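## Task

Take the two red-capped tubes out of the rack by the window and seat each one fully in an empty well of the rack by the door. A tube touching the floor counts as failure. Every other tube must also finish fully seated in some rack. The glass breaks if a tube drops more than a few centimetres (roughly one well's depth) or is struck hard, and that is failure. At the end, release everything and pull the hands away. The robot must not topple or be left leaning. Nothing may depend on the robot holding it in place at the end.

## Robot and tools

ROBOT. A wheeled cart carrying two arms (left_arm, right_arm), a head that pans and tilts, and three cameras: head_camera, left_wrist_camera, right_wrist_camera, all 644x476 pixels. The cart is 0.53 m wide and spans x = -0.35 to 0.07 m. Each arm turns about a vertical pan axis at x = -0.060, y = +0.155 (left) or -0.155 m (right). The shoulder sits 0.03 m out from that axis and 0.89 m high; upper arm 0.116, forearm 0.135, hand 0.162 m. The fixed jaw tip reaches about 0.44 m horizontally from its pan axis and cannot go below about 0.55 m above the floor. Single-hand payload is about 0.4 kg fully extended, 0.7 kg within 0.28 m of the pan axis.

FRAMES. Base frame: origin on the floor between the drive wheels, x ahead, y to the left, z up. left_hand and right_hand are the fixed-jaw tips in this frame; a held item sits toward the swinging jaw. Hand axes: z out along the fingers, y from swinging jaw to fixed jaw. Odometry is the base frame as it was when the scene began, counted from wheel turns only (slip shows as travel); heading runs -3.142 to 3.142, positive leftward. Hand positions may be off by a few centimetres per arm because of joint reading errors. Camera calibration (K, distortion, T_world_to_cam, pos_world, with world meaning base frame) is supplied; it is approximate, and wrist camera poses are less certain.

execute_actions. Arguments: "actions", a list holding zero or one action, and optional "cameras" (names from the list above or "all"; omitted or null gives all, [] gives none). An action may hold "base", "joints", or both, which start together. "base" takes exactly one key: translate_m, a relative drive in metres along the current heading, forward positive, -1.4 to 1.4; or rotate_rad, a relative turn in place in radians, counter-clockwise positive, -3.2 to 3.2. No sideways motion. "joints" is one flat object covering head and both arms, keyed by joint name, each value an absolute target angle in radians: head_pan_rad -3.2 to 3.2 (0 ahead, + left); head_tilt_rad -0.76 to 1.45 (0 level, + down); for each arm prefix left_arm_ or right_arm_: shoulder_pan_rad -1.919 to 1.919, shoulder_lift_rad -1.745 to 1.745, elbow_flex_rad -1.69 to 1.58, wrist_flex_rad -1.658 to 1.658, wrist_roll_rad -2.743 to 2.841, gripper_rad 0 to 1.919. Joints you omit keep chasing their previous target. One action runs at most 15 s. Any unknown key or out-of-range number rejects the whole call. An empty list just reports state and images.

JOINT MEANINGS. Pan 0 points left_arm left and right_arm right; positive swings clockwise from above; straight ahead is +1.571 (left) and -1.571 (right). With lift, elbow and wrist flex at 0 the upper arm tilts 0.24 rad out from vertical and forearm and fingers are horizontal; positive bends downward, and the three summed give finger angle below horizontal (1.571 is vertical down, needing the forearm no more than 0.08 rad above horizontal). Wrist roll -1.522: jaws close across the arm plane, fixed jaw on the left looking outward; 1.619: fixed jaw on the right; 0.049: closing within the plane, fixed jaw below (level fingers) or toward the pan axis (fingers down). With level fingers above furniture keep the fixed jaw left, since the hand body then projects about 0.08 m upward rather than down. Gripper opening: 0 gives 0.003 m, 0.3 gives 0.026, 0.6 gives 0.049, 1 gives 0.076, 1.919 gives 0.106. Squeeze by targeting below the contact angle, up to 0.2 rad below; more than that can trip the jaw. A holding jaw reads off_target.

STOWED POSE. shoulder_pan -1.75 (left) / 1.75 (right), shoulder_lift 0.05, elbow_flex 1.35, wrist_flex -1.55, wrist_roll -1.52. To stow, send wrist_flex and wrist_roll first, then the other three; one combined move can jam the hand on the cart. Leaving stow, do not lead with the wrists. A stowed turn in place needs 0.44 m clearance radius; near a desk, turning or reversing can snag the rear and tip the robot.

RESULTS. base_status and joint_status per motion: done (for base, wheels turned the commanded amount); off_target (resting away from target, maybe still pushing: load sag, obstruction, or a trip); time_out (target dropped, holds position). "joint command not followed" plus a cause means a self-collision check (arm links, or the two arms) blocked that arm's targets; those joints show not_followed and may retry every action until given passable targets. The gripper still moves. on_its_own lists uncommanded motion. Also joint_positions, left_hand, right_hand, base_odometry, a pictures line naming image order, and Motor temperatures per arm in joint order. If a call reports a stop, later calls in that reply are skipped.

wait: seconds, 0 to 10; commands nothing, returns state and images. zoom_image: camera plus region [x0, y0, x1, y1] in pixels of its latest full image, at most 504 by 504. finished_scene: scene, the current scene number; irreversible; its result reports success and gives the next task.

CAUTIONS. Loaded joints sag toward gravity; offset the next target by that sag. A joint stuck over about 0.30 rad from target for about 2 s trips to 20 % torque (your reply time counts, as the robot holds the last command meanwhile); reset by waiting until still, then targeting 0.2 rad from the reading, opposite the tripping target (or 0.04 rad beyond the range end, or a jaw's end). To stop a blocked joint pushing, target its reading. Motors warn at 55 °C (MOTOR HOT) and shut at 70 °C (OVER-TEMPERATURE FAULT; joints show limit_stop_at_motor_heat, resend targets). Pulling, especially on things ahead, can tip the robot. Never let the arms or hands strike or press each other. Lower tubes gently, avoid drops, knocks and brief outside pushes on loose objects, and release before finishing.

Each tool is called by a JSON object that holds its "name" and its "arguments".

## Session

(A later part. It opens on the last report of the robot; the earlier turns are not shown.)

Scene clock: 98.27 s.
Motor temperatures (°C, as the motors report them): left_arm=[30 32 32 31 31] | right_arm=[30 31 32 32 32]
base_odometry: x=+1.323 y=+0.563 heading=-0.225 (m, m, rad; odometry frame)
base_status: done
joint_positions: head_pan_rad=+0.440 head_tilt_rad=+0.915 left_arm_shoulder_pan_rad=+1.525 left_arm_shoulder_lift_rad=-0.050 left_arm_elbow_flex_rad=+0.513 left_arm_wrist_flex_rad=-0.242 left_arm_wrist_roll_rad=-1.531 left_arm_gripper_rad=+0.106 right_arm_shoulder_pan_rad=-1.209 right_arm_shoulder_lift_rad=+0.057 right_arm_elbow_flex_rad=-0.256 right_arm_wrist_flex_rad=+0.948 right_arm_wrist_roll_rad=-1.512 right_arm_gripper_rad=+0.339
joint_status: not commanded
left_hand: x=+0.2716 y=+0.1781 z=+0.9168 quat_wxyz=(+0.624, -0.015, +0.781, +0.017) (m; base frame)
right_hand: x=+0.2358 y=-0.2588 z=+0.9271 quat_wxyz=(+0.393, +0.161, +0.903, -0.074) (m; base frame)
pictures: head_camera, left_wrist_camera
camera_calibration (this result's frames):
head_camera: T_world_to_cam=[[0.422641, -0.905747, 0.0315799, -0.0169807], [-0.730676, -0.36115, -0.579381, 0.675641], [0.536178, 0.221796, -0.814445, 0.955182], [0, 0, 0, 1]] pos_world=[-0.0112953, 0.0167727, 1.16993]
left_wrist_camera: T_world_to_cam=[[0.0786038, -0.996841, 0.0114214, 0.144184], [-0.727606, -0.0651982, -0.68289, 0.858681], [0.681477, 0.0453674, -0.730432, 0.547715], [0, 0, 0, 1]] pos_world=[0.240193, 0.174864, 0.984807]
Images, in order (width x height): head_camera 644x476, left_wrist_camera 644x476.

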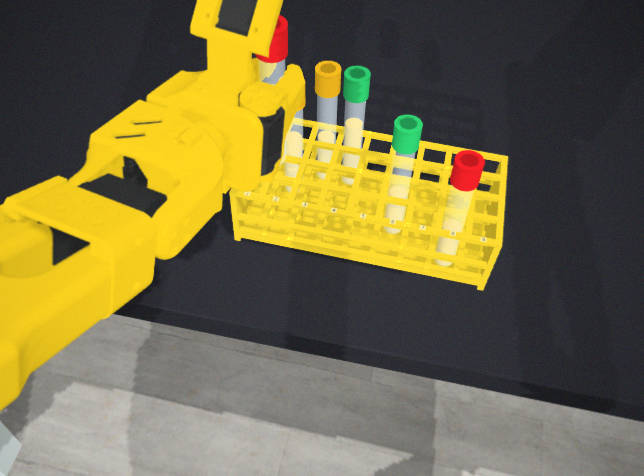

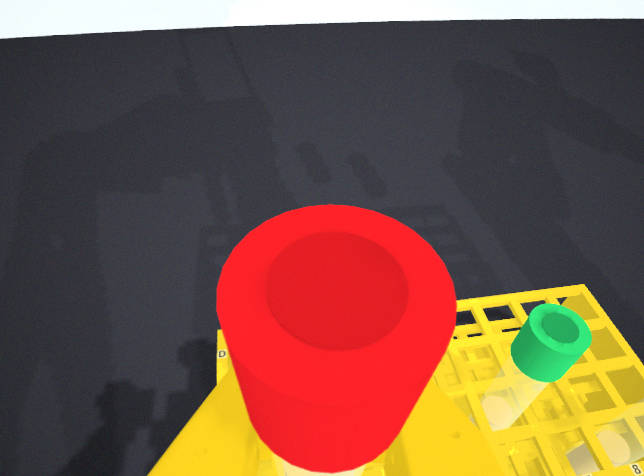

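{"name": "execute_actions", "arguments": {"actions": [{"joints":{"left_arm_shoulder_lift_rad":0.065,"left_arm_elbow_flex_rad":0.58,"left_arm_wrist_flex_rad":-0.455}}], "cameras": ["head_camera","left_wrist_camera"]}}

Scene clock: 100.13 s.
Motor temperatures (°C, as the motors report them): left_arm=[30 32 32 31 31] | right_arm=[30 31 32 32 32]
base_odometry: x=+1.323 y=+0.563 heading=-0.225 (m, m, rad; odometry frame)
base_status: not commanded
joint_positions: head_pan_rad=+0.440 head_tilt_rad=+0.915 left_arm_shoulder_pan_rad=+1.525 left_arm_shoulder_lift_rad=+0.079 left_arm_elbow_flex_rad=+0.590 left_arm_wrist_flex_rad=-0.438 left_arm_wrist_roll_rad=-1.531 left_arm_gripper_rad=+0.106 right_arm_shoulder_pan_rad=-1.209 right_arm_shoulder_lift_rad=+0.057 right_arm_elbow_flex_rad=-0.256 right_arm_wrist_flex_rad=+0.948 right_arm_wrist_roll_rad=-1.512 right_arm_gripper_rad=+0.339
joint_status: all done
left_hand: x=+0.2718 y=+0.1781 z=+0.8876 quat_wxyz=(+0.621, -0.015, +0.784, +0.017) (m; base frame)
right_hand: x=+0.2358 y=-0.2588 z=+0.9271 quat_wxyz=(+0.393, +0.161, +0.903, -0.074) (m; base frame)
pictures: head_camera, left_wrist_camera
camera_calibration (this result's frames):
head_camera: T_world_to_cam=[[0.422641, -0.905747, 0.0315799, -0.0169807], [-0.730676, -0.36115, -0.579381, 0.675641], [0.536178, 0.221796, -0.814445, 0.955182], [0, 0, 0, 1]] pos_world=[-0.0112953, 0.0167727, 1.16993]
left_wrist_camera: T_world_to_cam=[[0.0787074, -0.996836, 0.0111224, 0.144748], [-0.733854, -0.0654873, -0.676143, 0.834629], [0.674732, 0.0450553, -0.736686, 0.533716], [0, 0, 0, 1]] pos_world=[0.240987, 0.174901, 0.9559]
Images, in order (width x height): head_camera 644x476, left_wrist_camera 644x476.

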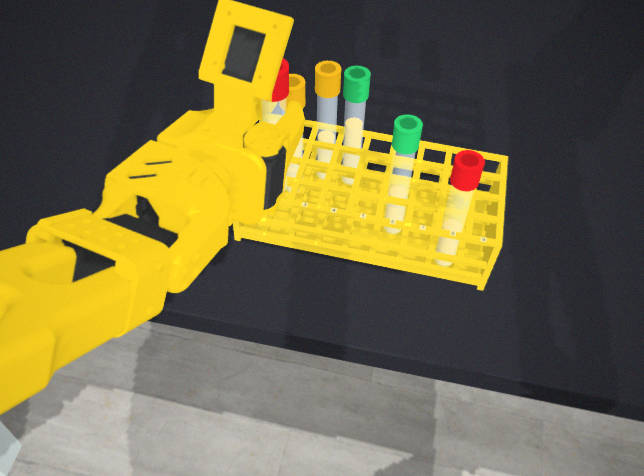

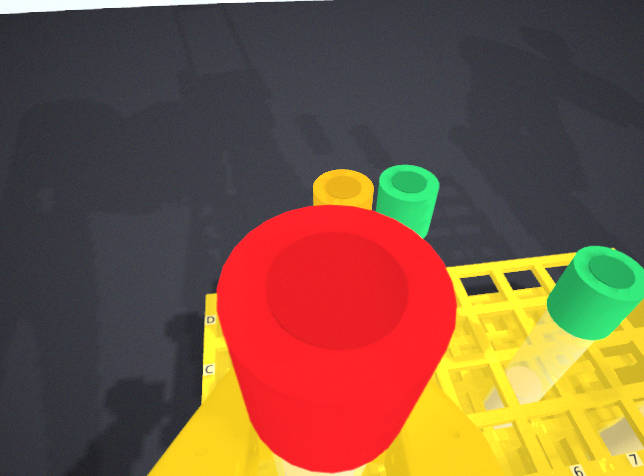

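{"name": "execute_actions", "arguments": {"actions": [{"base":{"translate_m":0.005}}], "cameras": []}}

{"name": "execute_actions", "arguments": {"actions": [{"joints":{"left_arm_shoulder_lift_rad":0.24,"left_arm_elbow_flex_rad":0.6,"left_arm_wrist_flex_rad":-0.655}}], "cameras": ["head_camera","left_wrist_camera"]}}

Scene clock: 101.87 s.
Motor temperatures (°C, as the motors report them): left_arm=[30 32 32 31 31] | right_arm=[30 31 32 32 32]
base_odometry: x=+1.328 y=+0.562 heading=-0.225 (m, m, rad; odometry frame)
base_status: done
joint_positions: head_pan_rad=+0.440 head_tilt_rad=+0.915 left_arm_shoulder_pan_rad=+1.525 left_arm_shoulder_lift_rad=+0.079 left_arm_elbow_flex_rad=+0.590 left_arm_wrist_flex_rad=-0.438 left_arm_wrist_roll_rad=-1.531 left_arm_gripper_rad=+0.106 right_arm_shoulder_pan_rad=-1.209 right_arm_shoulder_lift_rad=+0.057 right_arm_elbow_flex_rad=-0.256 right_arm_wrist_flex_rad=+0.948 right_arm_wrist_roll_rad=-1.512 right_arm_gripper_rad=+0.339
joint_status: not commanded
left_hand: x=+0.2718 y=+0.1781 z=+0.8876 quat_wxyz=(+0.621, -0.015, +0.784, +0.017) (m; base frame)
right_hand: x=+0.2358 y=-0.2588 z=+0.9271 quat_wxyz=(+0.393, +0.161, +0.903, -0.074) (m; base frame)
pictures: none
No camera images: the call's "cameras" was empty. Leave "cameras" out to get every camera's image.

Scene clock: 102.73 s.
Motor temperatures (°C, as the motors report them): left_arm=[30 32 32 31 31] | right_arm=[30 31 32 32 32]
base_odometry: x=+1.328 y=+0.562 heading=-0.225 (m, m, rad; odometry frame)
base_status: not commanded
joint_positions: head_pan_rad=+0.440 head_tilt_rad=+0.915 left_arm_shoulder_pan_rad=+1.525 left_arm_shoulder_lift_rad=+0.257 left_arm_elbow_flex_rad=+0.608 left_arm_wrist_flex_rad=-0.637 left_arm_wrist_roll_rad=-1.531 left_arm_gripper_rad=+0.106 right_arm_shoulder_pan_rad=-1.209 right_arm_shoulder_lift_rad=+0.057 right_arm_elbow_flex_rad=-0.256 right_arm_wrist_flex_rad=+0.948 right_arm_wrist_roll_rad=-1.512 right_arm_gripper_rad=+0.339
joint_status: all done
left_hand: x=+0.2732 y=+0.1782 z=+0.8601 quat_wxyz=(+0.622, -0.015, +0.783, +0.017) (m; base frame)
right_hand: x=+0.2358 y=-0.2588 z=+0.9271 quat_wxyz=(+0.393, +0.161, +0.903, -0.074) (m; base frame)
pictures: head_camera, left_wrist_camera
camera_calibration (this result's frames):
head_camera: T_world_to_cam=[[0.422646, -0.905744, 0.0315799, -0.0169804], [-0.730662, -0.361149, -0.5794, 0.675663], [0.536193, 0.221807, -0.814431, 0.955167], [0, 0, 0, 1]] pos_world=[-0.0112958, 0.0167728, 1.16993]
left_wrist_camera: T_world_to_cam=[[0.0786732, -0.996837, 0.0112222, 0.144933], [-0.731778, -0.0653912, -0.678399, 0.818396], [0.676987, 0.0451597, -0.734608, 0.510081], [0, 0, 0, 1]] pos_world=[0.242164, 0.174955, 0.928282]
Images, in order (width x height): head_camera 644x476, left_wrist_camera 644x476.

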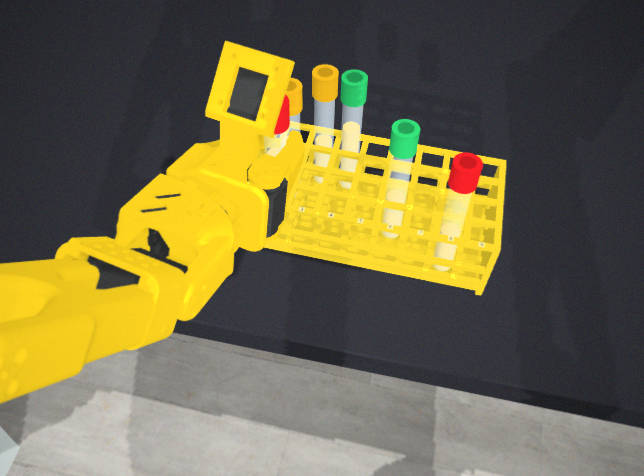

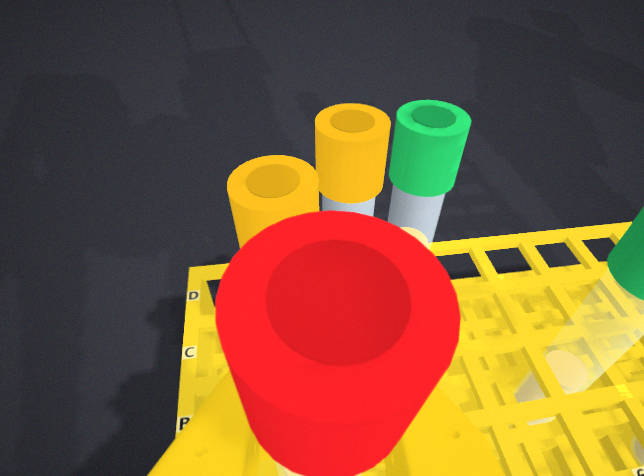

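In.

{"name": "execute_actions", "arguments": {"actions": [{"joints":{"left_arm_shoulder_lift_rad":0.44,"left_arm_elbow_flex_rad":0.52,"left_arm_wrist_flex_rad":-0.815}}], "cameras": ["left_wrist_camera"]}}

{"name": "execute_actions", "arguments": {"actions": [{"joints":{"left_arm_gripper_rad":0.35}}], "cameras": []}}

{"name": "execute_actions", "arguments": {"actions": [{"base":{"translate_m":-0.2},"joints":{"head_tilt_rad":0.7}}], "cameras": ["head_camera","left_wrist_camera"]}}

Scene clock: 104.30 s.
Motor temperatures (°C, as the motors report them): left_arm=[30 33 33 31 31] | right_arm=[30 31 32 32 32]
base_odometry: x=+1.328 y=+0.562 heading=-0.225 (m, m, rad; odometry frame)
base_status: not commanded
joint_positions: head_pan_rad=+0.440 head_tilt_rad=+0.915 left_arm_shoulder_pan_rad=+1.525 left_arm_shoulder_lift_rad=+0.455 left_arm_elbow_flex_rad=+0.554 left_arm_wrist_flex_rad=-0.798 left_arm_wrist_roll_rad=-1.531 left_arm_gripper_rad=+0.106 right_arm_shoulder_pan_rad=-1.209 right_arm_shoulder_lift_rad=+0.057 right_arm_elbow_flex_rad=-0.256 right_arm_wrist_flex_rad=+0.948 right_arm_wrist_roll_rad=-1.512 right_arm_gripper_rad=+0.339
joint_status: all done
left_hand: x=+0.2775 y=+0.1783 z=+0.8377 quat_wxyz=(+0.629, -0.015, +0.777, +0.017) (m; base frame)
right_hand: x=+0.2358 y=-0.2588 z=+0.9271 quat_wxyz=(+0.393, +0.161, +0.903, -0.074) (m; base frame)
pictures: left_wrist_camera
camera_calibration (this result's frames):
left_wrist_camera: T_world_to_cam=[[0.0784794, -0.996846, 0.0117691, 0.144642], [-0.720239, -0.0648573, -0.690687, 0.813344], [0.689272, 0.0457282, -0.723058, 0.477527], [0, 0, 0, 1]] pos_world=[0.245305, 0.175101, 0.905344]
Images, in order (width x height): left_wrist_camera 644x476.

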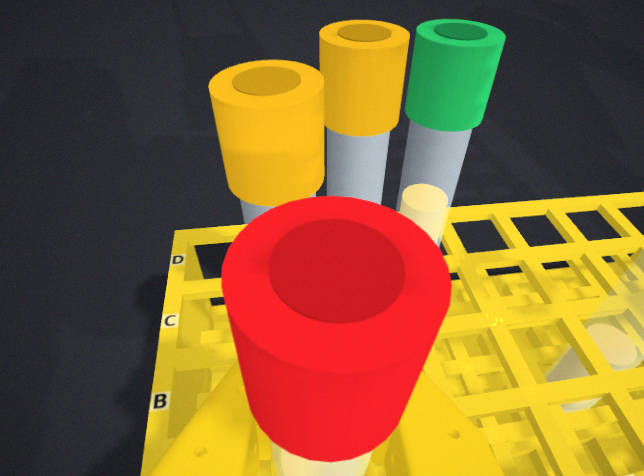

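Scene clock: 105.00 s.
Motor temperatures (°C, as the motors report them): left_arm=[30 33 33 31 31] | right_arm=[30 31 32 32 32]
base_odometry: x=+1.328 y=+0.562 heading=-0.225 (m, m, rad; odometry frame)
base_status: not commanded
joint_positions: head_pan_rad=+0.440 head_tilt_rad=+0.915 left_arm_shoulder_pan_rad=+1.525 left_arm_shoulder_lift_rad=+0.455 left_arm_elbow_flex_rad=+0.551 left_arm_wrist_flex_rad=-0.800 left_arm_wrist_roll_rad=-1.531 left_arm_gripper_rad=+0.342 right_arm_shoulder_pan_rad=-1.209 right_arm_shoulder_lift_rad=+0.057 right_arm_elbow_flex_rad=-0.256 right_arm_wrist_flex_rad=+0.948 right_arm_wrist_roll_rad=-1.512 right_arm_gripper_rad=+0.339
joint_status: all done
left_hand: x=+0.2780 y=+0.1784 z=+0.8386 quat_wxyz=(+0.630, -0.015, +0.776, +0.017) (m; base frame)
right_hand: x=+0.2358 y=-0.2588 z=+0.9271 quat_wxyz=(+0.393, +0.161, +0.903, -0.074) (m; base frame)
pictures: none
No camera images: the call's "cameras" was empty. Leave "cameras" out to get every camera's image.

Scene clock: 106.87 s.
Motor temperatures (°C, as the motors report them): left_arm=[30 33 33 31 31] | right_arm=[30 31 32 32 32]
base_odometry: x=+1.133 y=+0.606 heading=-0.225 (m, m, rad; odometry frame)
base_status: done
joint_positions: head_pan_rad=+0.440 head_tilt_rad=+0.714 left_arm_shoulder_pan_rad=+1.525 left_arm_shoulder_lift_rad=+0.455 left_arm_elbow_flex_rad=+0.550 left_arm_wrist_flex_rad=-0.800 left_arm_wrist_roll_rad=-1.531 left_arm_gripper_rad=+0.343 right_arm_shoulder_pan_rad=-1.209 right_arm_shoulder_lift_rad=+0.057 right_arm_elbow_flex_rad=-0.256 right_arm_wrist_flex_rad=+0.948 right_arm_wrist_roll_rad=-1.512 right_arm_gripper_rad=+0.339
joint_status: all done
left_hand: x=+0.2782 y=+0.1784 z=+0.8390 quat_wxyz=(+0.631, -0.015, +0.775, +0.017) (m; base frame)
right_hand: x=+0.2358 y=-0.2588 z=+0.9271 quat_wxyz=(+0.393, +0.161, +0.903, -0.074) (m; base frame)
pictures: head_camera, left_wrist_camera
camera_calibration (this result's frames):
head_camera: T_world_to_cam=[[0.417021, -0.908394, 0.0302344, -0.0156961], [-0.611493, -0.305021, -0.730094, 0.854714], [0.672435, 0.285977, -0.682677, 0.809921], [0, 0, 0, 1]] pos_world=[-0.0154223, 0.0148292, 1.17741]
left_wrist_camera: T_world_to_cam=[[0.0784067, -0.99685, 0.0119672, 0.144458], [-0.715992, -0.0646607, -0.695107, 0.817262], [0.693691, 0.0459327, -0.718807, 0.473152], [0, 0, 0, 1]] pos_world=[0.245606, 0.175115, 0.90646]
Images, in order (width x height): head_camera 644x476, left_wrist_camera 644x476.

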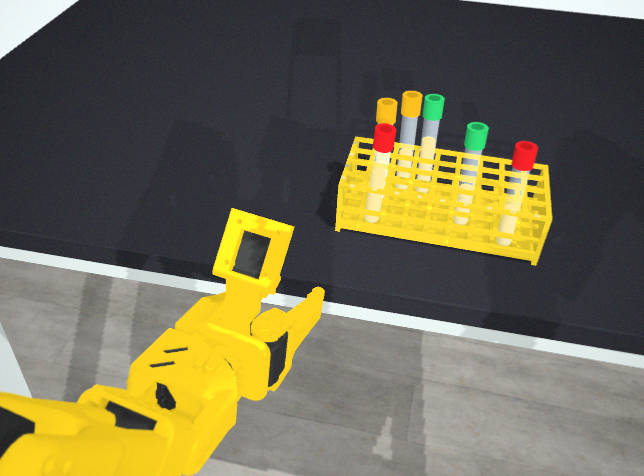

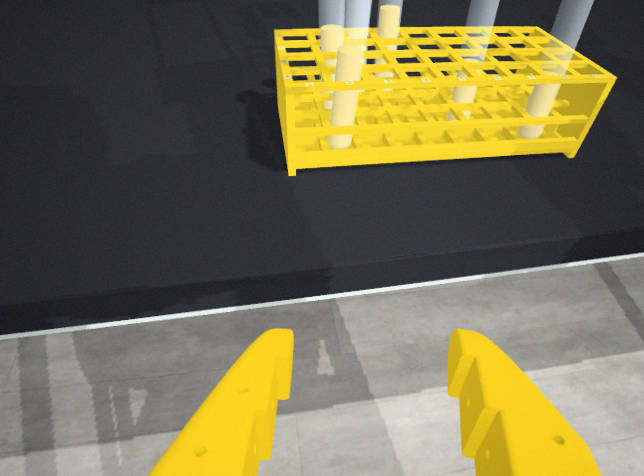

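{"name": "finished_scene", "arguments": {"scene": 1}}

The scene is finished: the task was done.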